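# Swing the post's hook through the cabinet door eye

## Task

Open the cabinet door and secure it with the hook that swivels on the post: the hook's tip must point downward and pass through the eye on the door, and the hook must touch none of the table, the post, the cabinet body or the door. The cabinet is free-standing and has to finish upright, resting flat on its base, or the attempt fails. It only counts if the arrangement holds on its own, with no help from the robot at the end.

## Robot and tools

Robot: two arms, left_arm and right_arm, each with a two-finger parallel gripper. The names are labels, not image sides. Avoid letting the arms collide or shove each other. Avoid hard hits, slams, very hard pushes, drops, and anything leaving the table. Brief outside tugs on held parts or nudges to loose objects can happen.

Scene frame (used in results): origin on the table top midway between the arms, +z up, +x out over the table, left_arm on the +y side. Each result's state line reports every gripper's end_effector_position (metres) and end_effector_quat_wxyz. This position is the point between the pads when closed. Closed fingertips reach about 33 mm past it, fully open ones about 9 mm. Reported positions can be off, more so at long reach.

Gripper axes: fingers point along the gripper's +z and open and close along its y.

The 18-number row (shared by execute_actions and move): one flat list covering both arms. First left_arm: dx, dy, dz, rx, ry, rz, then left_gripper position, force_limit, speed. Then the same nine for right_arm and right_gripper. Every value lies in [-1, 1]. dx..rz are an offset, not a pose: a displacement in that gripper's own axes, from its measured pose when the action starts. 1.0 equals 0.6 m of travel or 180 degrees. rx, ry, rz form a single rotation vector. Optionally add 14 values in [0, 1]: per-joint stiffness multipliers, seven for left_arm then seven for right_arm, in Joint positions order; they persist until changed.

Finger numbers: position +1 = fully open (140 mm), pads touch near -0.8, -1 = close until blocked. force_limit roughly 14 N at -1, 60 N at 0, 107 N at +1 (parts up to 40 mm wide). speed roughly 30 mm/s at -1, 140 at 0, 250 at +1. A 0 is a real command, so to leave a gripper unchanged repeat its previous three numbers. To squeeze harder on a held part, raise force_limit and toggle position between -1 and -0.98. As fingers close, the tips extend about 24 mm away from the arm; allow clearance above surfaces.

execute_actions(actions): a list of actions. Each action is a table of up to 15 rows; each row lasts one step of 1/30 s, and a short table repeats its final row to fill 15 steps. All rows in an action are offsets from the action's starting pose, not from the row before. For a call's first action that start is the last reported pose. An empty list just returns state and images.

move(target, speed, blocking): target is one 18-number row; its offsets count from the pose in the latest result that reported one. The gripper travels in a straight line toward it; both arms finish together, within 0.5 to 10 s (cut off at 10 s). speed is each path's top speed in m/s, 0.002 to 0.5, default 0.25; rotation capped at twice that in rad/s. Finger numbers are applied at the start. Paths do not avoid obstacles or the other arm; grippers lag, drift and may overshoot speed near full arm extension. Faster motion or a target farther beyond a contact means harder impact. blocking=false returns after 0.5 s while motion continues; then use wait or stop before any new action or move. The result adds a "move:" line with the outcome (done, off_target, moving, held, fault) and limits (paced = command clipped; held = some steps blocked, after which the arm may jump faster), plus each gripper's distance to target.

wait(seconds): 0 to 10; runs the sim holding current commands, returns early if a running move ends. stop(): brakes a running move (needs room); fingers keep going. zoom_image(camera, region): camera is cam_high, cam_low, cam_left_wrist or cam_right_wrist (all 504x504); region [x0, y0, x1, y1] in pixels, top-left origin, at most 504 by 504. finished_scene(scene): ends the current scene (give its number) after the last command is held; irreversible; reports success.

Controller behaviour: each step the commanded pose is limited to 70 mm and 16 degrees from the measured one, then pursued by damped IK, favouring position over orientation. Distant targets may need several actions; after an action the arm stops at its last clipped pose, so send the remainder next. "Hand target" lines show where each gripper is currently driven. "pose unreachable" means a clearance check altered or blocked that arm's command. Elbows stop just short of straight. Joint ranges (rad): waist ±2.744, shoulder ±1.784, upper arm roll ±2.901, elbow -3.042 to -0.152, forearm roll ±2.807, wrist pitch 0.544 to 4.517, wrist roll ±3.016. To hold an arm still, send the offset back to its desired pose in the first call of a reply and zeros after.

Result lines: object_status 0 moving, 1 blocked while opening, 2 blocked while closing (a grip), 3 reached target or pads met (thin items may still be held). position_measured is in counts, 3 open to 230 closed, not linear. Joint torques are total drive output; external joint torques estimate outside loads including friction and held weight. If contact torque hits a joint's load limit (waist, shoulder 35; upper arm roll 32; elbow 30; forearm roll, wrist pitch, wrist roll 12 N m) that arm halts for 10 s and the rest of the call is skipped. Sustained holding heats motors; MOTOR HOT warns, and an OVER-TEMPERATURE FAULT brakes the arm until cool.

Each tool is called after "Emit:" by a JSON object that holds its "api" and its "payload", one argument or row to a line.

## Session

Emit:
{"api": "execute_actions", "payload": {
  "actions": []
}}

Scene clock: 0.00 s.
left_arm: end_effector_position=(+0.6175, +0.4865, +0.4196) position_measured=3 object_status=3 end_effector_quat_wxyz=(-0.002, +0.932, -0.361, +0.013) | right_arm: end_effector_position=(+0.1619, -0.1727, +0.3870) position_measured=3 object_status=3 end_effector_quat_wxyz=(-0.531, -0.035, +0.821, -0.208)
Joint positions: left_arm=[ 0.015 -0.004 -0.003 -1.565 -0.007  1.585 -0.778] | right_arm=[ 0.656  0.099 -0.167 -1.845  0.338  0.764  2.22 ]
Joint velocities: left_arm=[-0.001  0.    -0.001  0.     0.002 -0.    -0.   ] | right_arm=[ 0.001 -0.001 -0.001  0.001 -0.     0.    -0.   ]
Joint torques (N m, as the joint torque sensors report them, + toward a larger angle): no reading
External joint torques (N m, as the arm's controller estimates them; a push from outside toward a larger angle lowers the number): no reading
Hand target (left_arm): +0.618, +0.487, +0.420; -0.002, +0.932, -0.361, +0.013
Hand target (right_arm): +0.162, -0.173, +0.387; -0.531, -0.035, +0.821, -0.208
Joint stiffness scale: left_arm=[1. 1. 1. 1. 1. 1. 1.] | right_arm=[1. 1. 1. 1. 1. 1. 1.]

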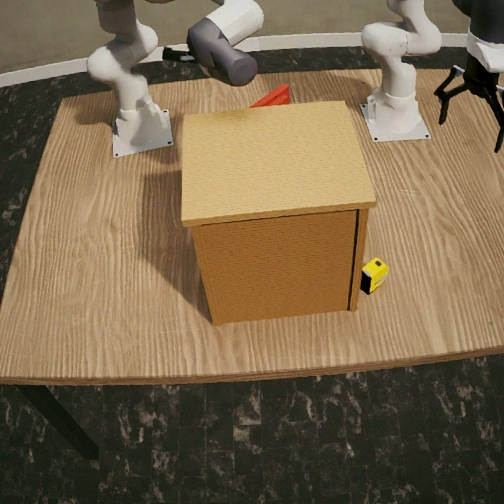

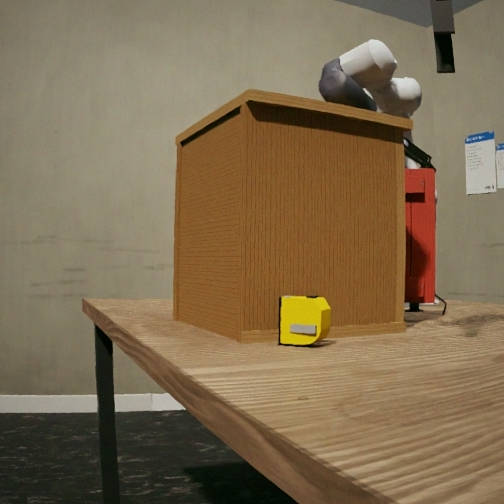

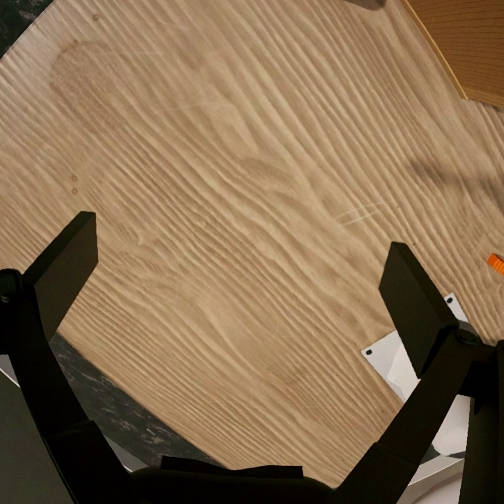

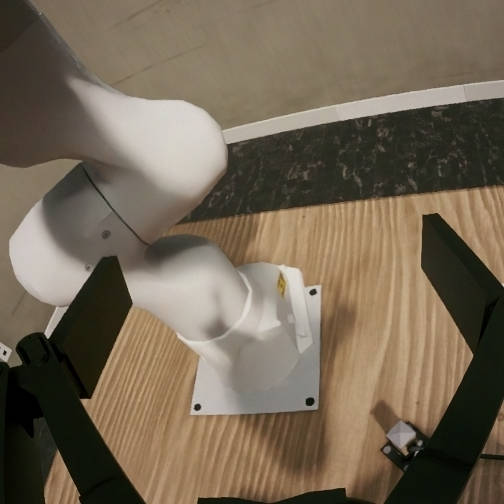

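Emit:
{"api": "move", "payload": {
  "target": [-0.09,0.614,-0.09,0,0,0.265,-1,0,1,0.08,-0.023,-0.11,0.168,-0.385,-0.409,1,-1,0]
}}

Scene clock: 35.73 s.
left_arm: end_effector_position=(+0.3301, +0.2460, +0.4726) position_measured=233 object_status=3 end_effector_quat_wxyz=(-0.003, +0.709, -0.705, +0.014) | right_arm: end_effector_position=(+0.2025, -0.1541, +0.4598) position_measured=3 object_status=3 end_effector_quat_wxyz=(+0.004, -0.694, +0.720, +0.007)
Joint positions: left_arm=[-0.403 -0.63  -0.185 -2.003 -0.111  1.41  -0.539] | right_arm=[ 1.143 -0.762 -0.21  -2.109 -0.137  1.373  1.164]
Joint velocities: left_arm=[-0.002 -0.    -0.001  0.001  0.    -0.002  0.   ] | right_arm=[ 0.016 -0.004 -0.008 -0.001 -0.008  0.006 -0.016]
Joint torques (N m, as the joint torque sensors report them, + toward a larger angle): left_arm=[-0.8  -8.57  4.03 22.05 -0.08  2.09  0.41] | right_arm=[ 1.89 -4.74  2.66 20.58 -0.15  2.72 -0.49]
External joint torques (N m, as the arm's controller estimates them; a push from outside toward a larger angle lowers the number): left_arm=[-0.84 -0.69  1.08 -0.08 -0.89 -0.49  0.41] | right_arm=[ 1.94 -1.48 -1.19 -1.09 -0.96  0.26 -0.49]
Hand target (left_arm): +0.328, +0.245, +0.472; -0.001, +0.706, -0.708, +0.012
Hand target (right_arm): +0.204, -0.153, +0.460; -0.007, +0.698, -0.716, -0.007
Off the commanded pose (left_arm): 0.007 m, 1 deg.
Off the commanded pose (right_arm): 0.004 m, 2 deg.
Joint stiffness scale: left_arm=[1. 1. 1. 1. 1. 1. 1.] | right_arm=[1. 1. 1. 1. 1. 1. 1.]
move: off_target (left_arm, right_arm)

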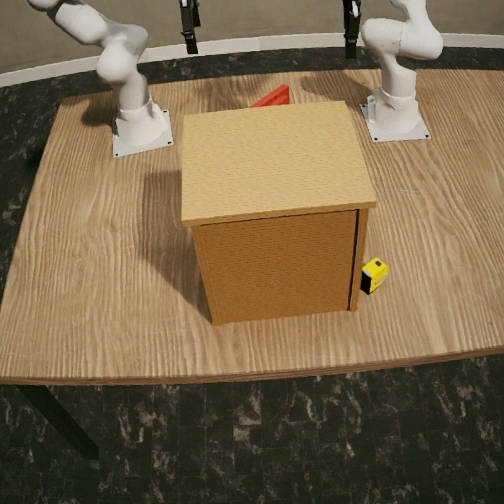

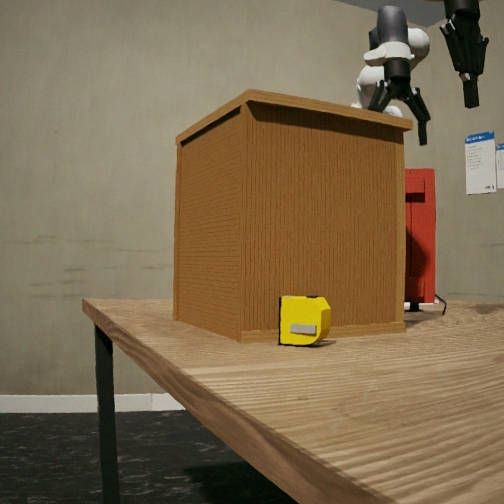

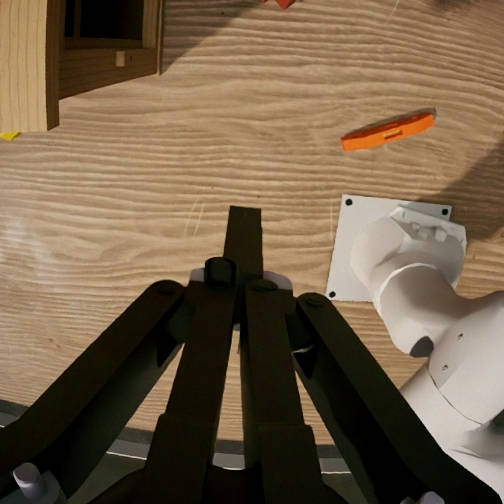

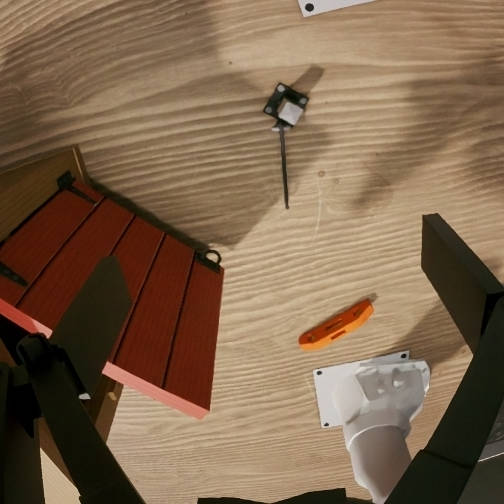

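Emit:
{"api": "move", "payload": {
  "target": [0.19,-0.017,0.22,0,0,0,-1,0,1,-0.128,0.058,0.43,0,0,0.008,1,-1,0],
  "speed": 0.2
}}

Emit:
{"api": "move", "payload": {
  "target": [0.125,0,0,0,0,0,-1,0,1,0,0,0,0,0,0,1,-1,0],
  "speed": 0.035
}}

Scene clock: 89.00 s.
left_arm: end_effector_position=(+0.3427, +0.1325, +0.3412) position_measured=233 object_status=3 end_effector_quat_wxyz=(-0.003, +0.706, -0.708, +0.012) | right_arm: end_effector_position=(+0.1642, -0.0706, +0.2046) position_measured=3 object_status=3 end_effector_quat_wxyz=(+0.003, -0.692, +0.721, +0.007)
Joint positions: left_arm=[-0.394 -0.472 -0.412 -2.198 -0.183  1.782 -0.686] | right_arm=[ 1.165 -0.607 -0.161 -2.687 -0.094  2.096  1.285]
Joint velocities: left_arm=[-0.     0.001  0.001 -0.001  0.     0.004 -0.012] | right_arm=[ 0.    -0.001 -0.     0.001 -0.     0.01   0.007]
Joint torques (N m, as the joint torque sensors report them, + toward a larger angle): left_arm=[  1.83 -13.05   4.46  23.42  -0.11   3.01  -0.28] | right_arm=[  1.03 -11.22   2.54  22.69   1.5    2.85   0.19]
External joint torques (N m, as the arm's controller estimates them; a push from outside toward a larger angle lowers the number): left_arm=[ 1.74  0.54 -0.78 -0.53 -0.94  0.43 -0.28] | right_arm=[ 1.02 -0.78  0.93 -0.95  0.79  0.4   0.19]
Hand target (left_arm): +0.343, +0.131, +0.341; -0.001, +0.710, -0.704, +0.013
Hand target (right_arm): +0.164, -0.069, +0.204; -0.004, +0.689, -0.725, -0.009
Off the commanded pose (left_arm): 0.003 m, 1 deg.
Off the commanded pose (right_arm): 0.006 m, 1 deg.
Joint stiffness scale: left_arm=[1. 1. 1. 1. 1. 1. 1.] | right_arm=[1. 1. 1. 1. 1. 1. 1.]
move: off_target (right_arm)

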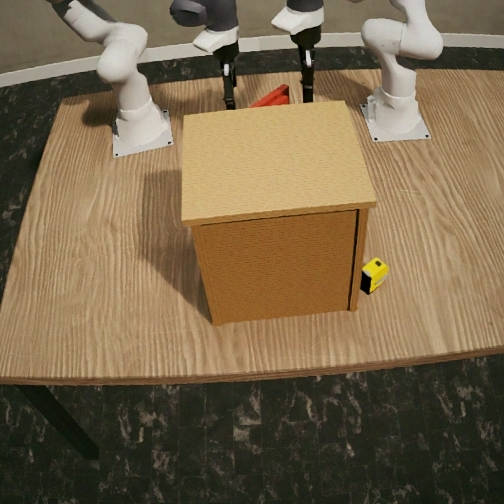

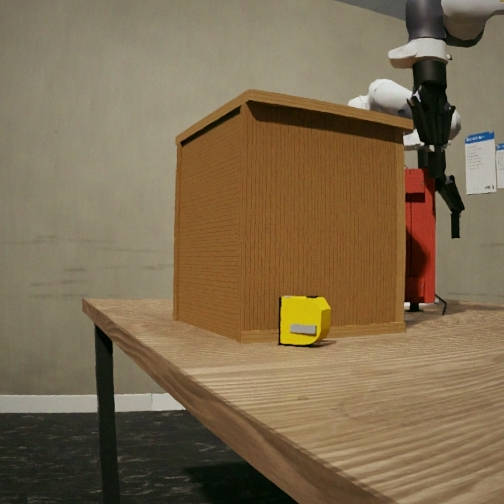

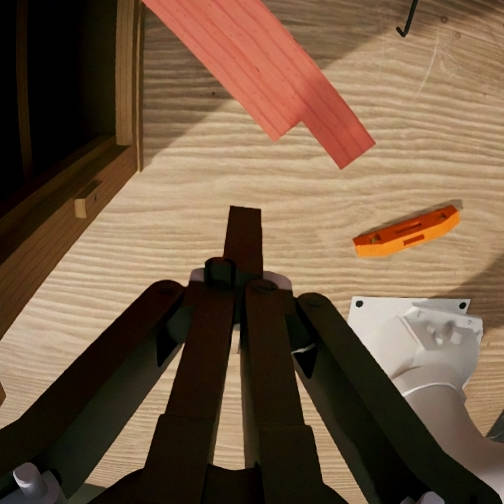

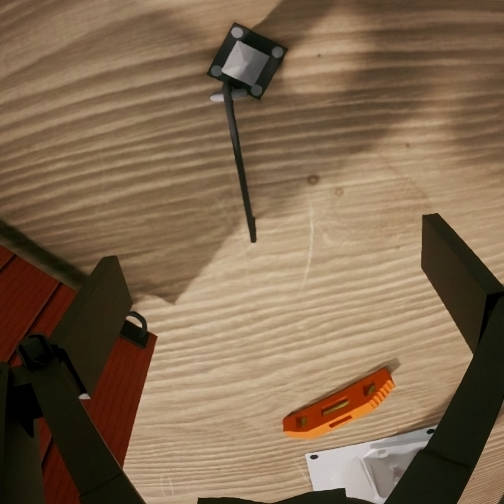

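Scene clock: 91.40 s.
left_arm: end_effector_position=(+0.3400, +0.0572, +0.3405) position_measured=233 object_status=3 end_effector_quat_wxyz=(+0.001, +0.701, -0.714, +0.010) | right_arm: end_effector_position=(+0.1642, -0.0705, +0.2046) position_measured=3 object_status=3 end_effector_quat_wxyz=(+0.003, -0.692, +0.721, +0.007)
Joint positions: left_arm=[-0.371 -0.294 -0.552 -2.031 -0.157  1.797 -0.811] | right_arm=[ 1.165 -0.607 -0.161 -2.687 -0.094  2.096  1.285]
Joint velocities: left_arm=[ 0.007  0.002 -0.007  0.007  0.006 -0.    -0.032] | right_arm=[ 0.     0.    -0.001 -0.    -0.002  0.     0.   ]
Joint torques (N m, as the joint torque sensors report them, + toward a larger angle): left_arm=[  2.96 -17.12   3.24  25.06   1.85   3.01  -0.24] | right_arm=[  0.98 -12.1    2.16  23.4    0.63   2.29  -0.1 ]
External joint torques (N m, as the arm's controller estimates them; a push from outside toward a larger angle lowers the number): left_arm=[ 3.06  0.88 -1.22  0.85  1.04  0.44 -0.24] | right_arm=[ 1.   -1.81  0.57 -0.18 -0.08 -0.16 -0.1 ]
Hand target (left_arm): +0.342, +0.057, +0.341; -0.001, +0.706, -0.708, +0.012
Hand target (right_arm): +0.164, -0.071, +0.205; -0.003, +0.692, -0.721, -0.007
Off the commanded pose (left_arm): 0.003 m, 1 deg.
Off the commanded pose (right_arm): 0.000 m, 0 deg.
Joint stiffness scale: left_arm=[1. 1. 1. 1. 1. 1. 1.] | right_arm=[1. 1. 1. 1. 1. 1. 1.]
move: done

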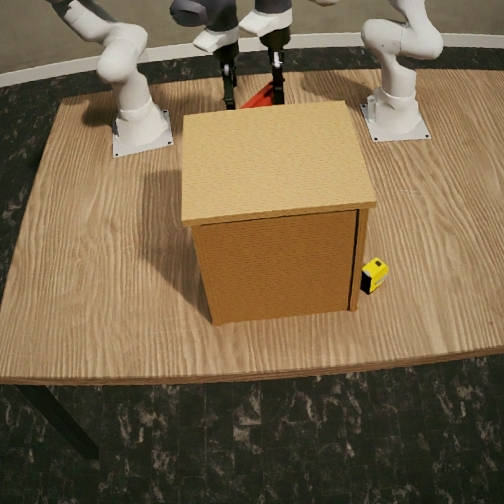

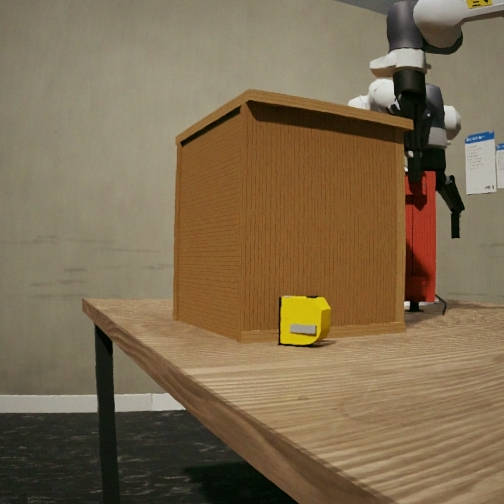

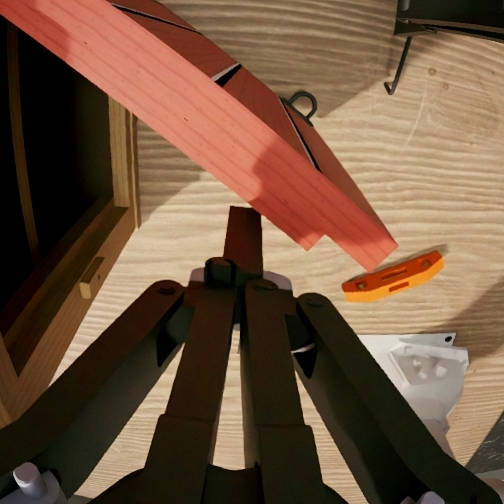

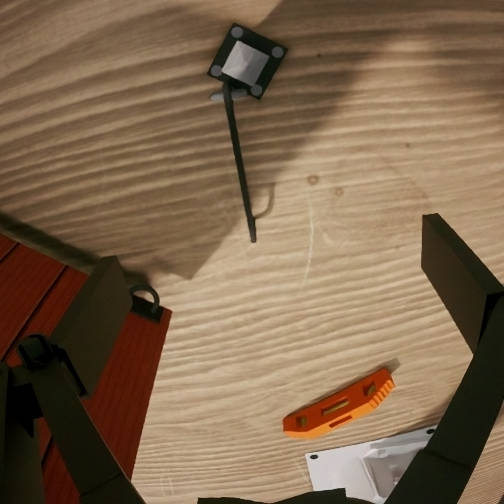

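Emit:
{"api": "move", "payload": {
  "target": [0,0,0,0,0,0,-1,0,1,0,-0.022,0.2,0,0,0,-0.2,-0.8,0],
  "speed": 0.1
}}

Scene clock: 108.20 s.
left_arm: end_effector_position=(+0.3403, +0.0571, +0.3407) position_measured=233 object_status=3 end_effector_quat_wxyz=(+0.001, +0.703, -0.711, +0.011) | right_arm: end_effector_position=(+0.1734, -0.0689, +0.0839) position_measured=154 object_status=3 end_effector_quat_wxyz=(+0.000, -0.691, +0.723, +0.008)
Joint positions: left_arm=[-0.37  -0.294 -0.553 -2.03  -0.157  1.797 -0.818] | right_arm=[ 1.177 -0.343 -0.226 -2.83  -0.102  2.498  1.255]
Joint velocities: left_arm=[ 0.002  0.001 -0.001  0.001  0.    -0.    -0.002] | right_arm=[ 0.005  0.    -0.003 -0.001  0.001  0.012 -0.004]
Joint torques (N m, as the joint torque sensors report them, + toward a larger angle): left_arm=[ -0.08 -18.06   5.39  22.88   0.66   2.58   0.32] | right_arm=[  2.34 -15.64   1.    18.78   0.5    2.77  -0.52]
External joint torques (N m, as the arm's controller estimates them; a push from outside toward a larger angle lowers the number): left_arm=[-0.12 -0.29  0.8  -1.25 -0.15  0.01  0.32] | right_arm=[ 2.32 -0.3  -0.3  -0.93  0.03  0.33 -0.52]
Hand target (left_arm): +0.340, +0.057, +0.341; +0.001, +0.701, -0.714, +0.010
Hand target (right_arm): +0.174, -0.068, +0.084; -0.002, +0.694, -0.720, -0.009
Off the commanded pose (left_arm): 0.000 m, 0 deg.
Off the commanded pose (right_arm): 0.003 m, 0 deg.
Joint stiffness scale: left_arm=[1. 1. 1. 1. 1. 1. 1.] | right_arm=[1. 1. 1. 1. 1. 1. 1.]
move: done

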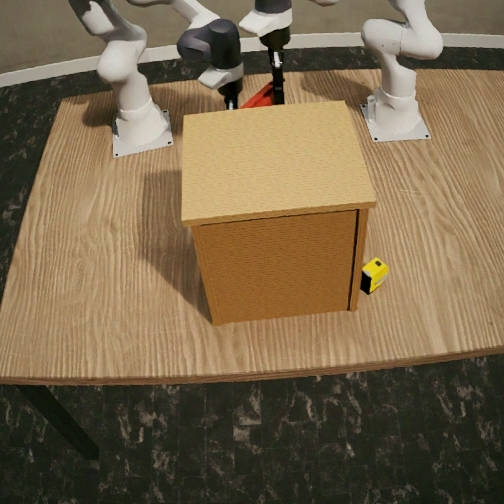

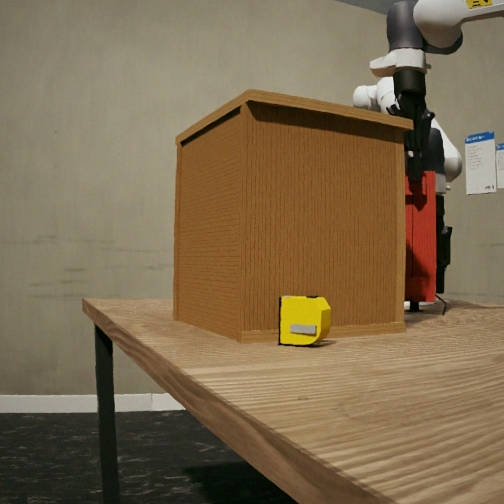

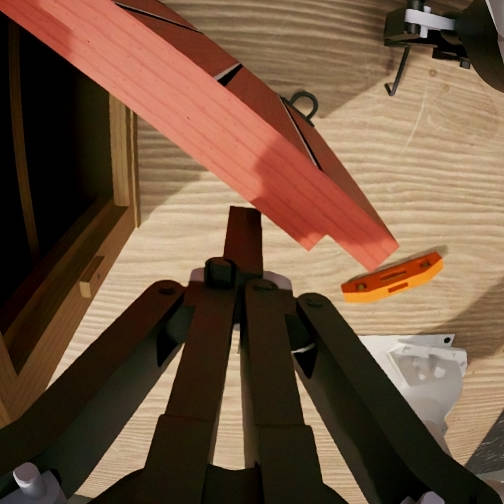

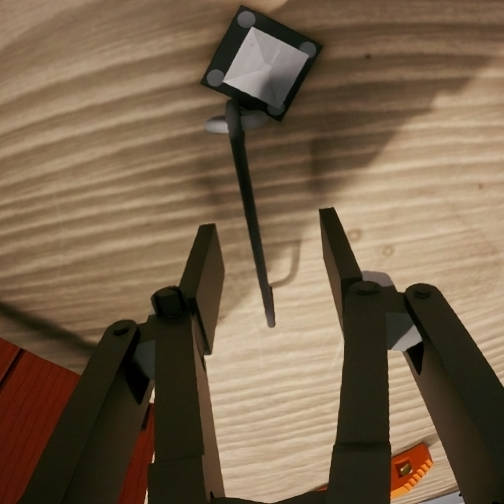

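Emit:
{"api": "move", "payload": {
  "target": [0,0,0,0,0,0,-1,0,1,0,-0.014,0.011,0,0,0,-0.2,-0.8,0],
  "speed": 0.03
}}

Emit:
{"api": "move", "payload": {
  "target": [0,0,0,0,0,0,-1,0,1,0,0,0,0,0,0,-1,-0.8,-0.5]
}}

Emit:
{"api": "move", "payload": {
  "target": [0,0,0,0,0,0,-1,0,1,0.002,0,-0.07,0,-0.067,0,-1,-0.8,-0.5],
  "speed": 0.05
}}

Scene clock: 121.07 s.
left_arm: end_effector_position=(+0.3403, +0.0571, +0.3407) position_measured=233 object_status=3 end_effector_quat_wxyz=(+0.001, +0.703, -0.711, +0.011) | right_arm: end_effector_position=(+0.1796, -0.0712, +0.0764) position_measured=154 object_status=3 end_effector_quat_wxyz=(-0.003, -0.687, +0.726, +0.007)
Joint positions: left_arm=[-0.37  -0.294 -0.553 -2.03  -0.157  1.797 -0.818] | right_arm=[ 1.177 -0.315 -0.246 -2.826 -0.102  2.517  1.246]
Joint velocities: left_arm=[-0.001 -0.     0.001 -0.     0.    -0.     0.   ] | right_arm=[ 0.     0.001 -0.006  0.001 -0.001  0.01  -0.008]
Joint torques (N m, as the joint torque sensors report them, + toward a larger angle): left_arm=[  0.16 -18.11   4.99  23.79   0.79   2.53   0.  ] | right_arm=[  1.49 -16.    -0.31  20.28  -0.47   2.86  -0.52]
External joint torques (N m, as the arm's controller estimates them; a push from outside toward a larger angle lowers the number): left_arm=[ 0.14 -0.23  0.41 -0.4  -0.03 -0.05  0.  ] | right_arm=[ 1.45  0.01 -1.67  0.84 -0.93  0.42 -0.52]
Hand target (left_arm): +0.340, +0.057, +0.341; +0.001, +0.703, -0.711, +0.011
Hand target (right_arm): +0.182, -0.069, +0.077; -0.000, +0.691, -0.722, -0.008
Off the commanded pose (left_arm): 0.000 m, 0 deg.
Off the commanded pose (right_arm): 0.003 m, 1 deg.
Joint stiffness scale: left_arm=[1. 1. 1. 1. 1. 1. 1.] | right_arm=[1. 1. 1. 1. 1. 1. 1.]
move: done

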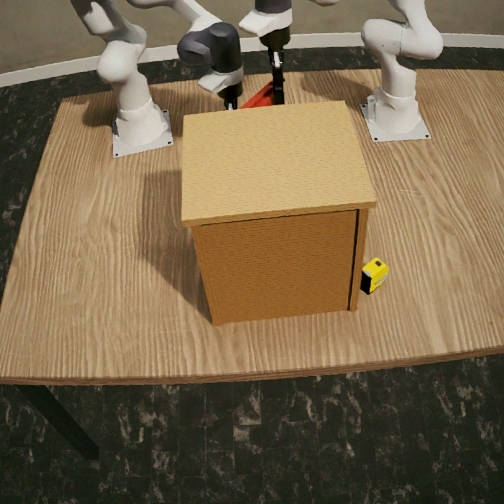

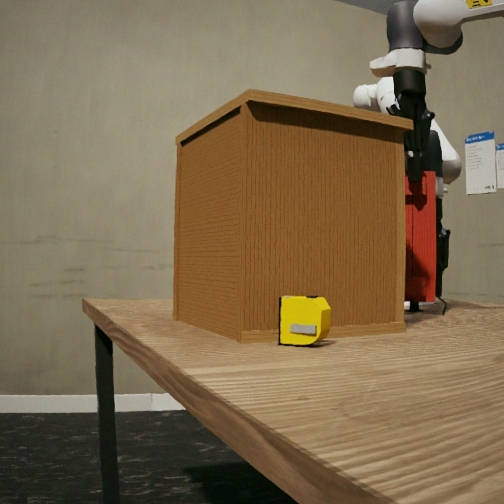

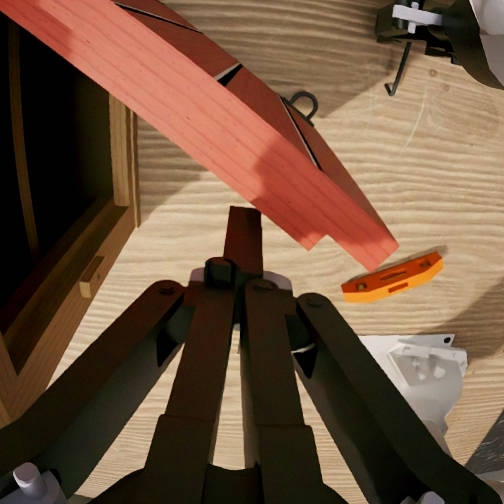

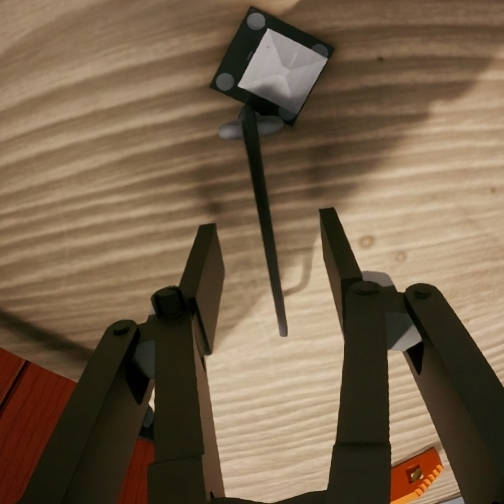

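Scene clock: 121.80 s.
left_arm: end_effector_position=(+0.3403, +0.0571, +0.3407) position_measured=233 object_status=3 end_effector_quat_wxyz=(+0.001, +0.703, -0.711, +0.011) | right_arm: end_effector_position=(+0.1795, -0.0712, +0.0764) position_measured=224 object_status=2 end_effector_quat_wxyz=(-0.003, -0.688, +0.726, +0.007)
Joint positions: left_arm=[-0.37  -0.294 -0.553 -2.03  -0.157  1.797 -0.818] | right_arm=[ 1.177 -0.315 -0.246 -2.826 -0.102  2.517  1.246]
Joint velocities: left_arm=[ 0.     0.001  0.    -0.002  0.001 -0.    -0.001] | right_arm=[-0.001  0.    -0.    -0.    -0.    -0.001 -0.001]
Joint torques (N m, as the joint torque sensors report them, + toward a larger angle): left_arm=[  0.88 -17.83   5.03  23.74   0.83   2.6    0.03] | right_arm=[  0.93 -17.32   1.81  19.22   0.35   2.14  -0.15]
External joint torques (N m, as the arm's controller estimates them; a push from outside toward a larger angle lowers the number): left_arm=[ 0.82 -0.19  0.44 -0.26  0.01  0.05  0.03] | right_arm=[ 0.95 -1.41  0.52 -0.15 -0.11 -0.28 -0.15]
Hand target (left_arm): +0.340, +0.057, +0.341; +0.001, +0.703, -0.711, +0.011
Hand target (right_arm): +0.180, -0.071, +0.076; +0.003, +0.687, -0.726, -0.007
Off the commanded pose (left_arm): 0.000 m, 0 deg.
Off the commanded pose (right_arm): 0.000 m, 0 deg.
Joint stiffness scale: left_arm=[1. 1. 1. 1. 1. 1. 1.] | right_arm=[1. 1. 1. 1. 1. 1. 1.]
move: done

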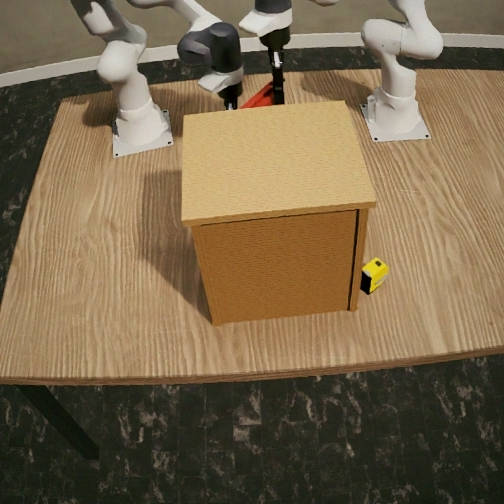

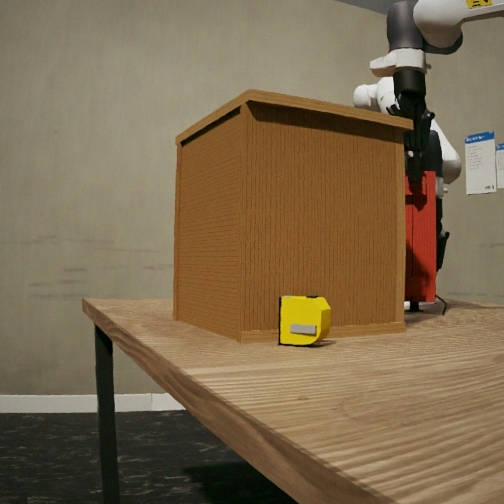

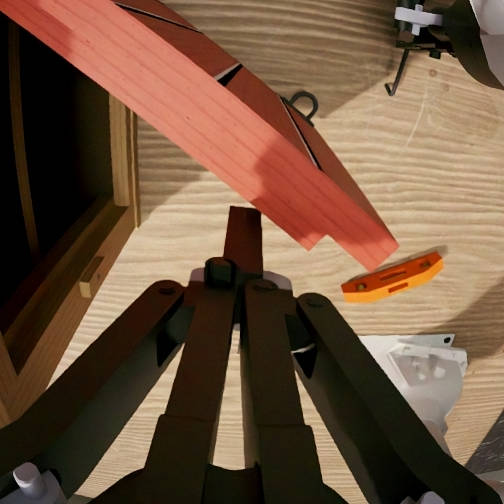

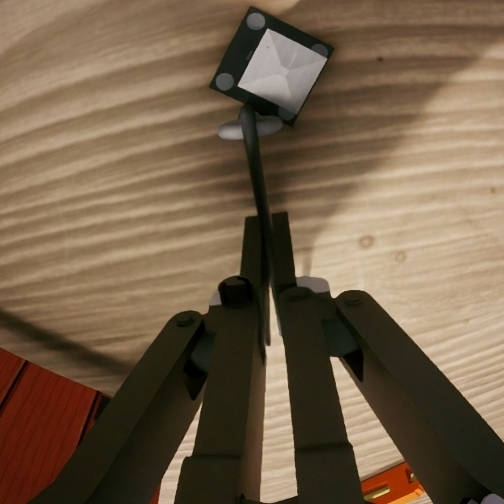

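Scene clock: 124.13 s.
left_arm: end_effector_position=(+0.3403, +0.0571, +0.3407) position_measured=233 object_status=3 end_effector_quat_wxyz=(+0.001, +0.703, -0.711, +0.011) | right_arm: end_effector_position=(+0.1798, -0.0773, +0.1157) position_measured=224 object_status=2 end_effector_quat_wxyz=(+0.066, -0.680, +0.726, +0.076)
Joint positions: left_arm=[-0.37  -0.294 -0.553 -2.03  -0.157  1.797 -0.818] | right_arm=[ 1.142 -0.603 -0.314 -2.986 -0.123  2.573  1.196]
Joint velocities: left_arm=[-0.     0.001  0.001  0.    -0.    -0.    -0.001] | right_arm=[ 0.001 -0.009 -0.008 -0.006 -0.007  0.002 -0.011]
Joint torques (N m, as the joint torque sensors report them, + toward a larger angle): left_arm=[  0.78 -18.04   4.67  23.64   0.82   2.55   0.02] | right_arm=[  1.82 -10.91   2.83  21.06   0.21   4.    -0.29]
External joint torques (N m, as the arm's controller estimates them; a push from outside toward a larger angle lowers the number): left_arm=[ 0.68 -0.34  0.01 -0.47  0.   -0.03  0.02] | right_arm=[ 1.75 -3.12  0.2   0.17 -0.25  1.18 -0.28]
Hand target (left_arm): +0.340, +0.057, +0.341; +0.001, +0.703, -0.711, +0.011
Hand target (right_arm): +0.181, -0.074, +0.119; -0.073, +0.682, -0.723, -0.079
Off the commanded pose (left_arm): 0.000 m, 0 deg.
Off the commanded pose (right_arm): 0.005 m, 1 deg.
Joint stiffness scale: left_arm=[1. 1. 1. 1. 1. 1. 1.] | right_arm=[1. 1. 1. 1. 1. 1. 1.]
move: off_target (right_arm)

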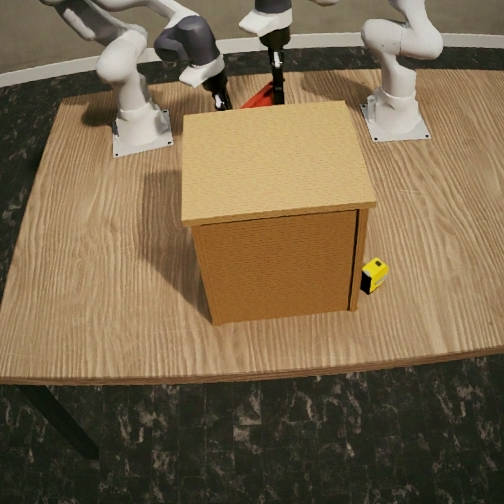

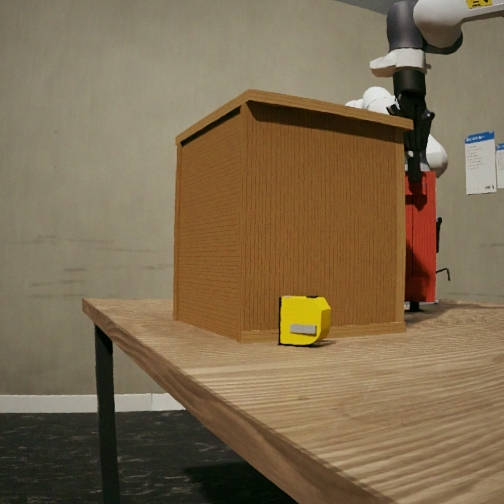

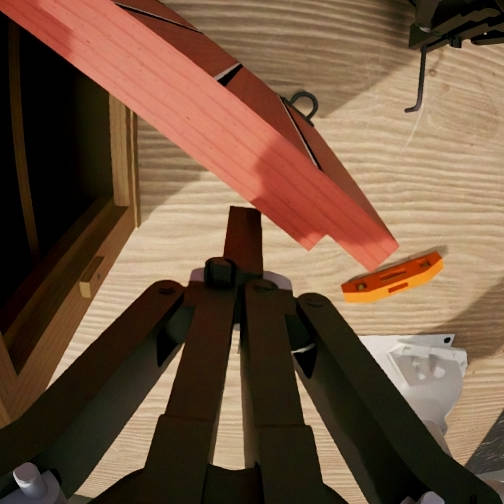

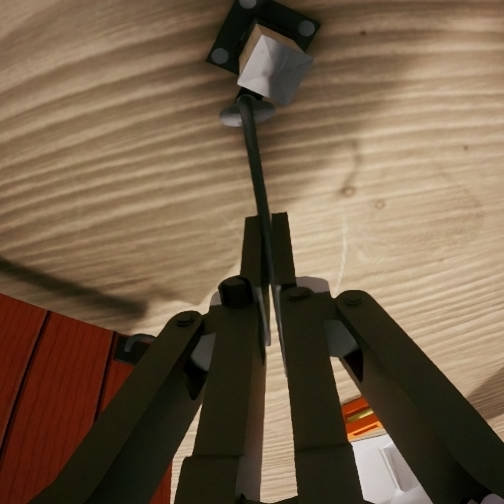

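Emit:
{"api": "move", "payload": {
  "target": [0,0,0,0,0,0,-1,0,1,0.004,-0.031,-0.002,0.018,0.012,0.097,-1,-0.8,-0.5],
  "speed": 0.1
}}

Emit:
{"api": "move", "payload": {
  "target": [0.025,0,0,0,0,0,-1,0,1,0.003,-0.031,-0.002,0.016,0,0.097,-1,-0.8,-0.5],
  "speed": 0.1
}}

Emit:
{"api": "zoom_image", "payload": {
  "camera": "cam_left_wrist",
  "region": [260, 20, 420, 180]
}}

Scene clock: 139.53 s.
left_arm: end_effector_position=(+0.3403, +0.0571, +0.3407) position_measured=233 object_status=3 end_effector_quat_wxyz=(+0.001, +0.703, -0.711, +0.011) | right_arm: end_effector_position=(+0.1969, -0.0803, +0.1152) position_measured=224 object_status=2 end_effector_quat_wxyz=(+0.060, -0.567, +0.820, +0.052)
Joint positions: left_arm=[-0.37  -0.294 -0.553 -2.03  -0.157  1.797 -0.818] | right_arm=[ 0.987 -0.548 -0.123 -2.952 -0.038  2.561  1.432]
Joint velocities: left_arm=[-0.    -0.    -0.    -0.001 -0.     0.001  0.001] | right_arm=[-0.007  0.001  0.005  0.002  0.005 -0.001  0.022]
Joint torques (N m, as the joint torque sensors report them, + toward a larger angle): left_arm=[  0.76 -18.64   4.79  23.49   0.76   2.54   0.05] | right_arm=[ -1.32 -11.12   1.4   23.14   0.82   1.83  -0.03]
External joint torques (N m, as the arm's controller estimates them; a push from outside toward a larger angle lowers the number): left_arm=[ 0.76 -0.83  0.24 -0.64 -0.05 -0.04  0.05] | right_arm=[-1.34 -1.1   0.69  1.84  0.29 -0.95 -0.03]
Hand target (left_arm): +0.340, +0.057, +0.341; +0.001, +0.703, -0.711, +0.011
Hand target (right_arm): +0.198, -0.081, +0.116; +0.059, -0.562, +0.824, +0.052
Off the commanded pose (left_arm): 0.000 m, 0 deg.
Off the commanded pose (right_arm): 0.002 m, 1 deg.
Joint stiffness scale: left_arm=[1. 1. 1. 1. 1. 1. 1.] | right_arm=[1. 1. 1. 1. 1. 1. 1.]
move: done

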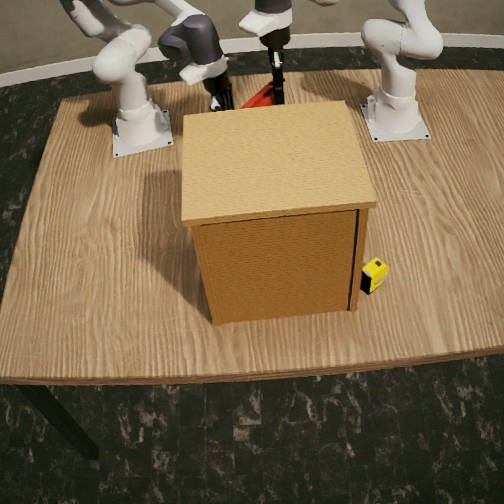

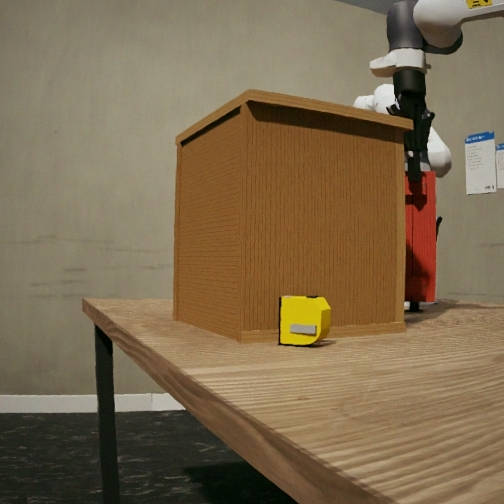

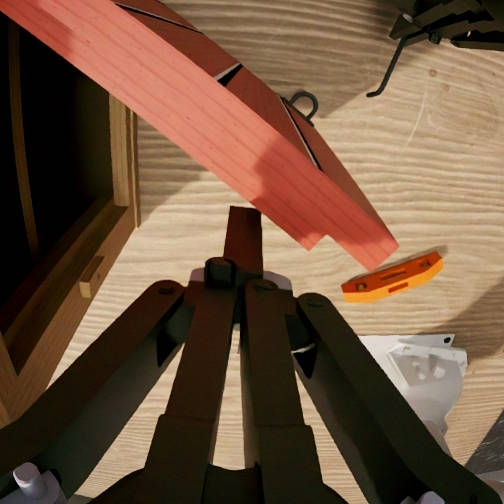

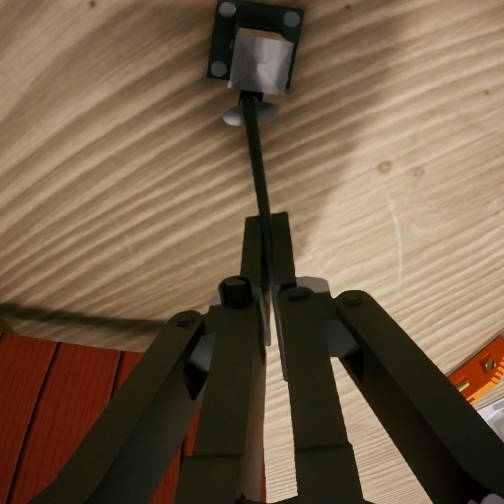

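Scene clock: 141.60 s.
left_arm: end_effector_position=(+0.3388, +0.0422, +0.3405) position_measured=233 object_status=3 end_effector_quat_wxyz=(+0.003, +0.701, -0.714, +0.010) | right_arm: end_effector_position=(+0.2116, -0.0887, +0.1147) position_measured=224 object_status=2 end_effector_quat_wxyz=(+0.065, -0.440, +0.895, +0.040)
Joint positions: left_arm=[-0.37  -0.254 -0.577 -1.994 -0.145  1.797 -0.842] | right_arm=[ 0.831 -0.543  0.043 -2.951  0.031  2.561  1.666]
Joint velocities: left_arm=[-0.001  0.001  0.     0.002  0.001 -0.    -0.004] | right_arm=[-0.006 -0.     0.005 -0.     0.003 -0.002  0.024]
Joint torques (N m, as the joint torque sensors report them, + toward a larger angle): left_arm=[  1.25 -18.54   3.2   24.42   1.85   2.77  -0.32] | right_arm=[ -1.57 -11.33  -0.6   23.13   0.54   2.33  -0.11]
External joint torques (N m, as the arm's controller estimates them; a push from outside toward a larger angle lowers the number): left_arm=[ 1.31  0.33 -0.9   0.14  1.04  0.19 -0.32] | right_arm=[-1.59 -1.22  0.28  1.88 -0.02 -0.42 -0.11]
Hand target (left_arm): +0.340, +0.042, +0.341; +0.001, +0.703, -0.711, +0.011
Hand target (right_arm): +0.213, -0.089, +0.116; +0.066, -0.435, +0.897, +0.040
Off the commanded pose (left_arm): 0.001 m, 0 deg.
Off the commanded pose (right_arm): 0.002 m, 1 deg.
Joint stiffness scale: left_arm=[1. 1. 1. 1. 1. 1. 1.] | right_arm=[1. 1. 1. 1. 1. 1. 1.]
move: done

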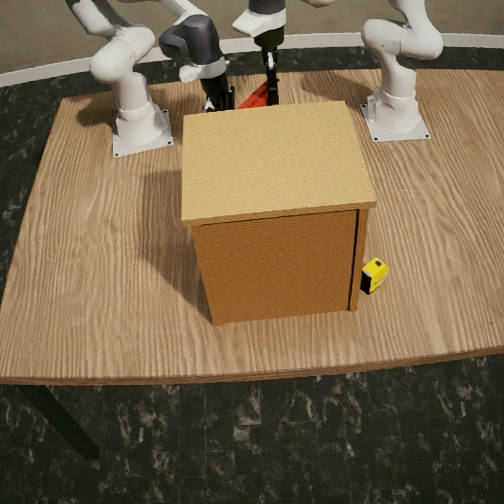

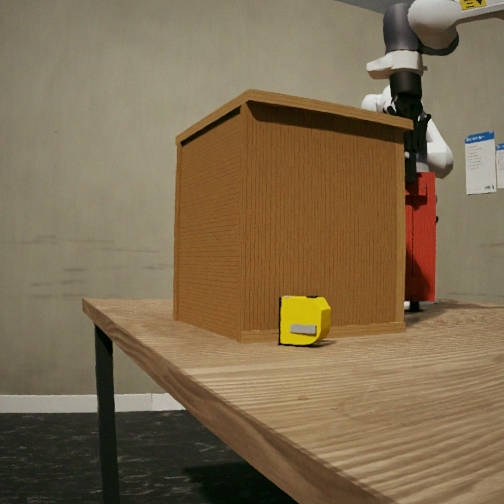

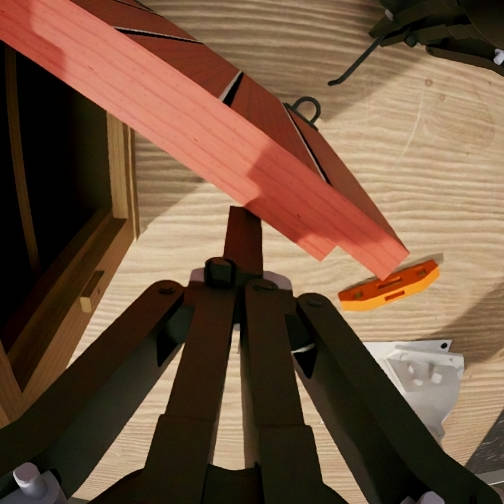

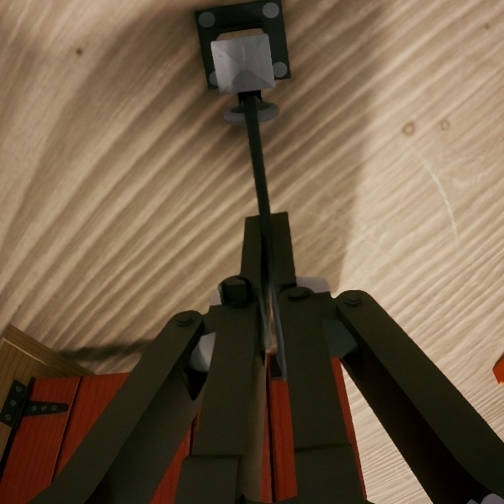

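Region (260, 20, 420, 180) of cam_left_wrist's 504x504 image, scaled by 3.150, with more detail than that image has.

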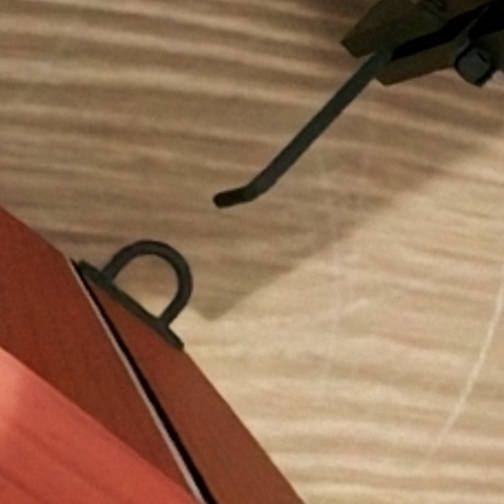

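Emit:
{"api": "move", "payload": {
  "target": [0.04,-0.002,0,0,0,0,-1,0,1,0,0,0,0,0,0,-1,-0.8,-0.5],
  "speed": 0.025
}}

Emit:
{"api": "zoom_image", "payload": {
  "camera": "cam_left_wrist",
  "region": [270, 50, 390, 170]
}}

Scene clock: 157.57 s.
left_arm: end_effector_position=(+0.3384, +0.0181, +0.3403) position_measured=233 object_status=3 end_effector_quat_wxyz=(+0.005, +0.696, -0.717, +0.009) | right_arm: end_effector_position=(+0.2114, -0.0887, +0.1146) position_measured=224 object_status=2 end_effector_quat_wxyz=(+0.065, -0.438, +0.896, +0.040)
Joint positions: left_arm=[-0.37  -0.183 -0.616 -1.93  -0.117  1.797 -0.883] | right_arm=[ 0.831 -0.543  0.043 -2.951  0.031  2.561  1.672]
Joint velocities: left_arm=[ 0.001  0.003 -0.003  0.006  0.005  0.001 -0.024] | right_arm=[ 0.001  0.     0.    -0.     0.    -0.     0.   ]
Joint torques (N m, as the joint torque sensors report them, + toward a larger angle): left_arm=[  1.53 -19.89   2.25  24.96   1.78   2.59  -0.29] | right_arm=[  0.92 -11.64  -1.86  21.34   0.14   2.52  -0.36]
External joint torques (N m, as the arm's controller estimates them; a push from outside toward a larger angle lowers the number): left_arm=[ 1.61  0.76 -0.9   0.6   0.98  0.02 -0.29] | right_arm=[ 0.92 -1.49 -0.96  0.02 -0.41 -0.24 -0.35]
Hand target (left_arm): +0.339, +0.018, +0.340; +0.004, +0.701, -0.713, +0.009
Hand target (right_arm): +0.212, -0.089, +0.115; +0.065, -0.440, +0.895, +0.040
Off the commanded pose (left_arm): 0.001 m, 1 deg.
Off the commanded pose (right_arm): 0.000 m, 0 deg.
Joint stiffness scale: left_arm=[1. 1. 1. 1. 1. 1. 1.] | right_arm=[1. 1. 1. 1. 1. 1. 1.]
move: done

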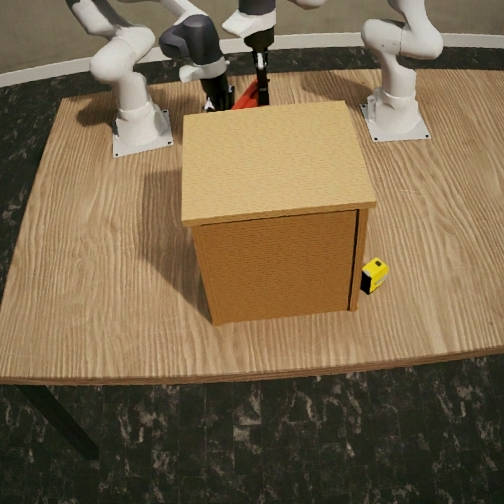

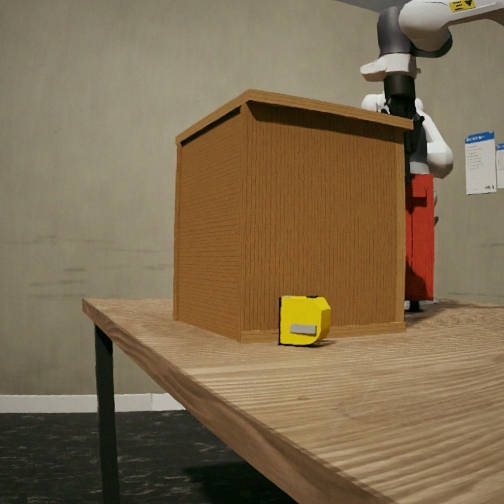

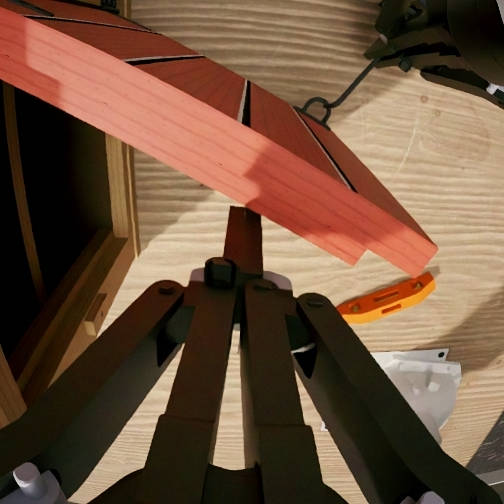

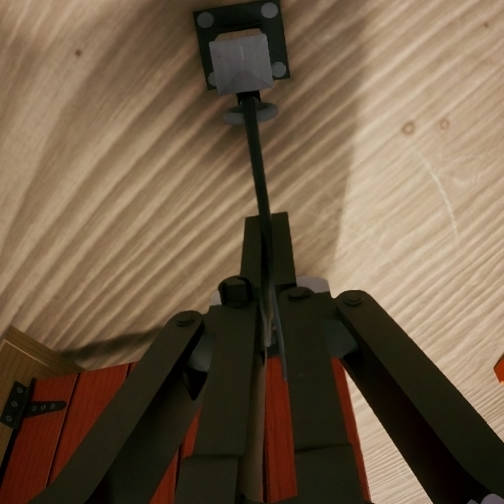

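Region (270, 50, 390, 170) of cam_left_wrist's 504x504 image, scaled by 4.200, with more detail than that image has.

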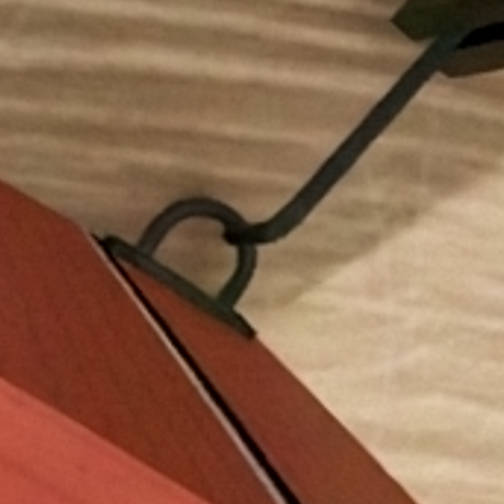

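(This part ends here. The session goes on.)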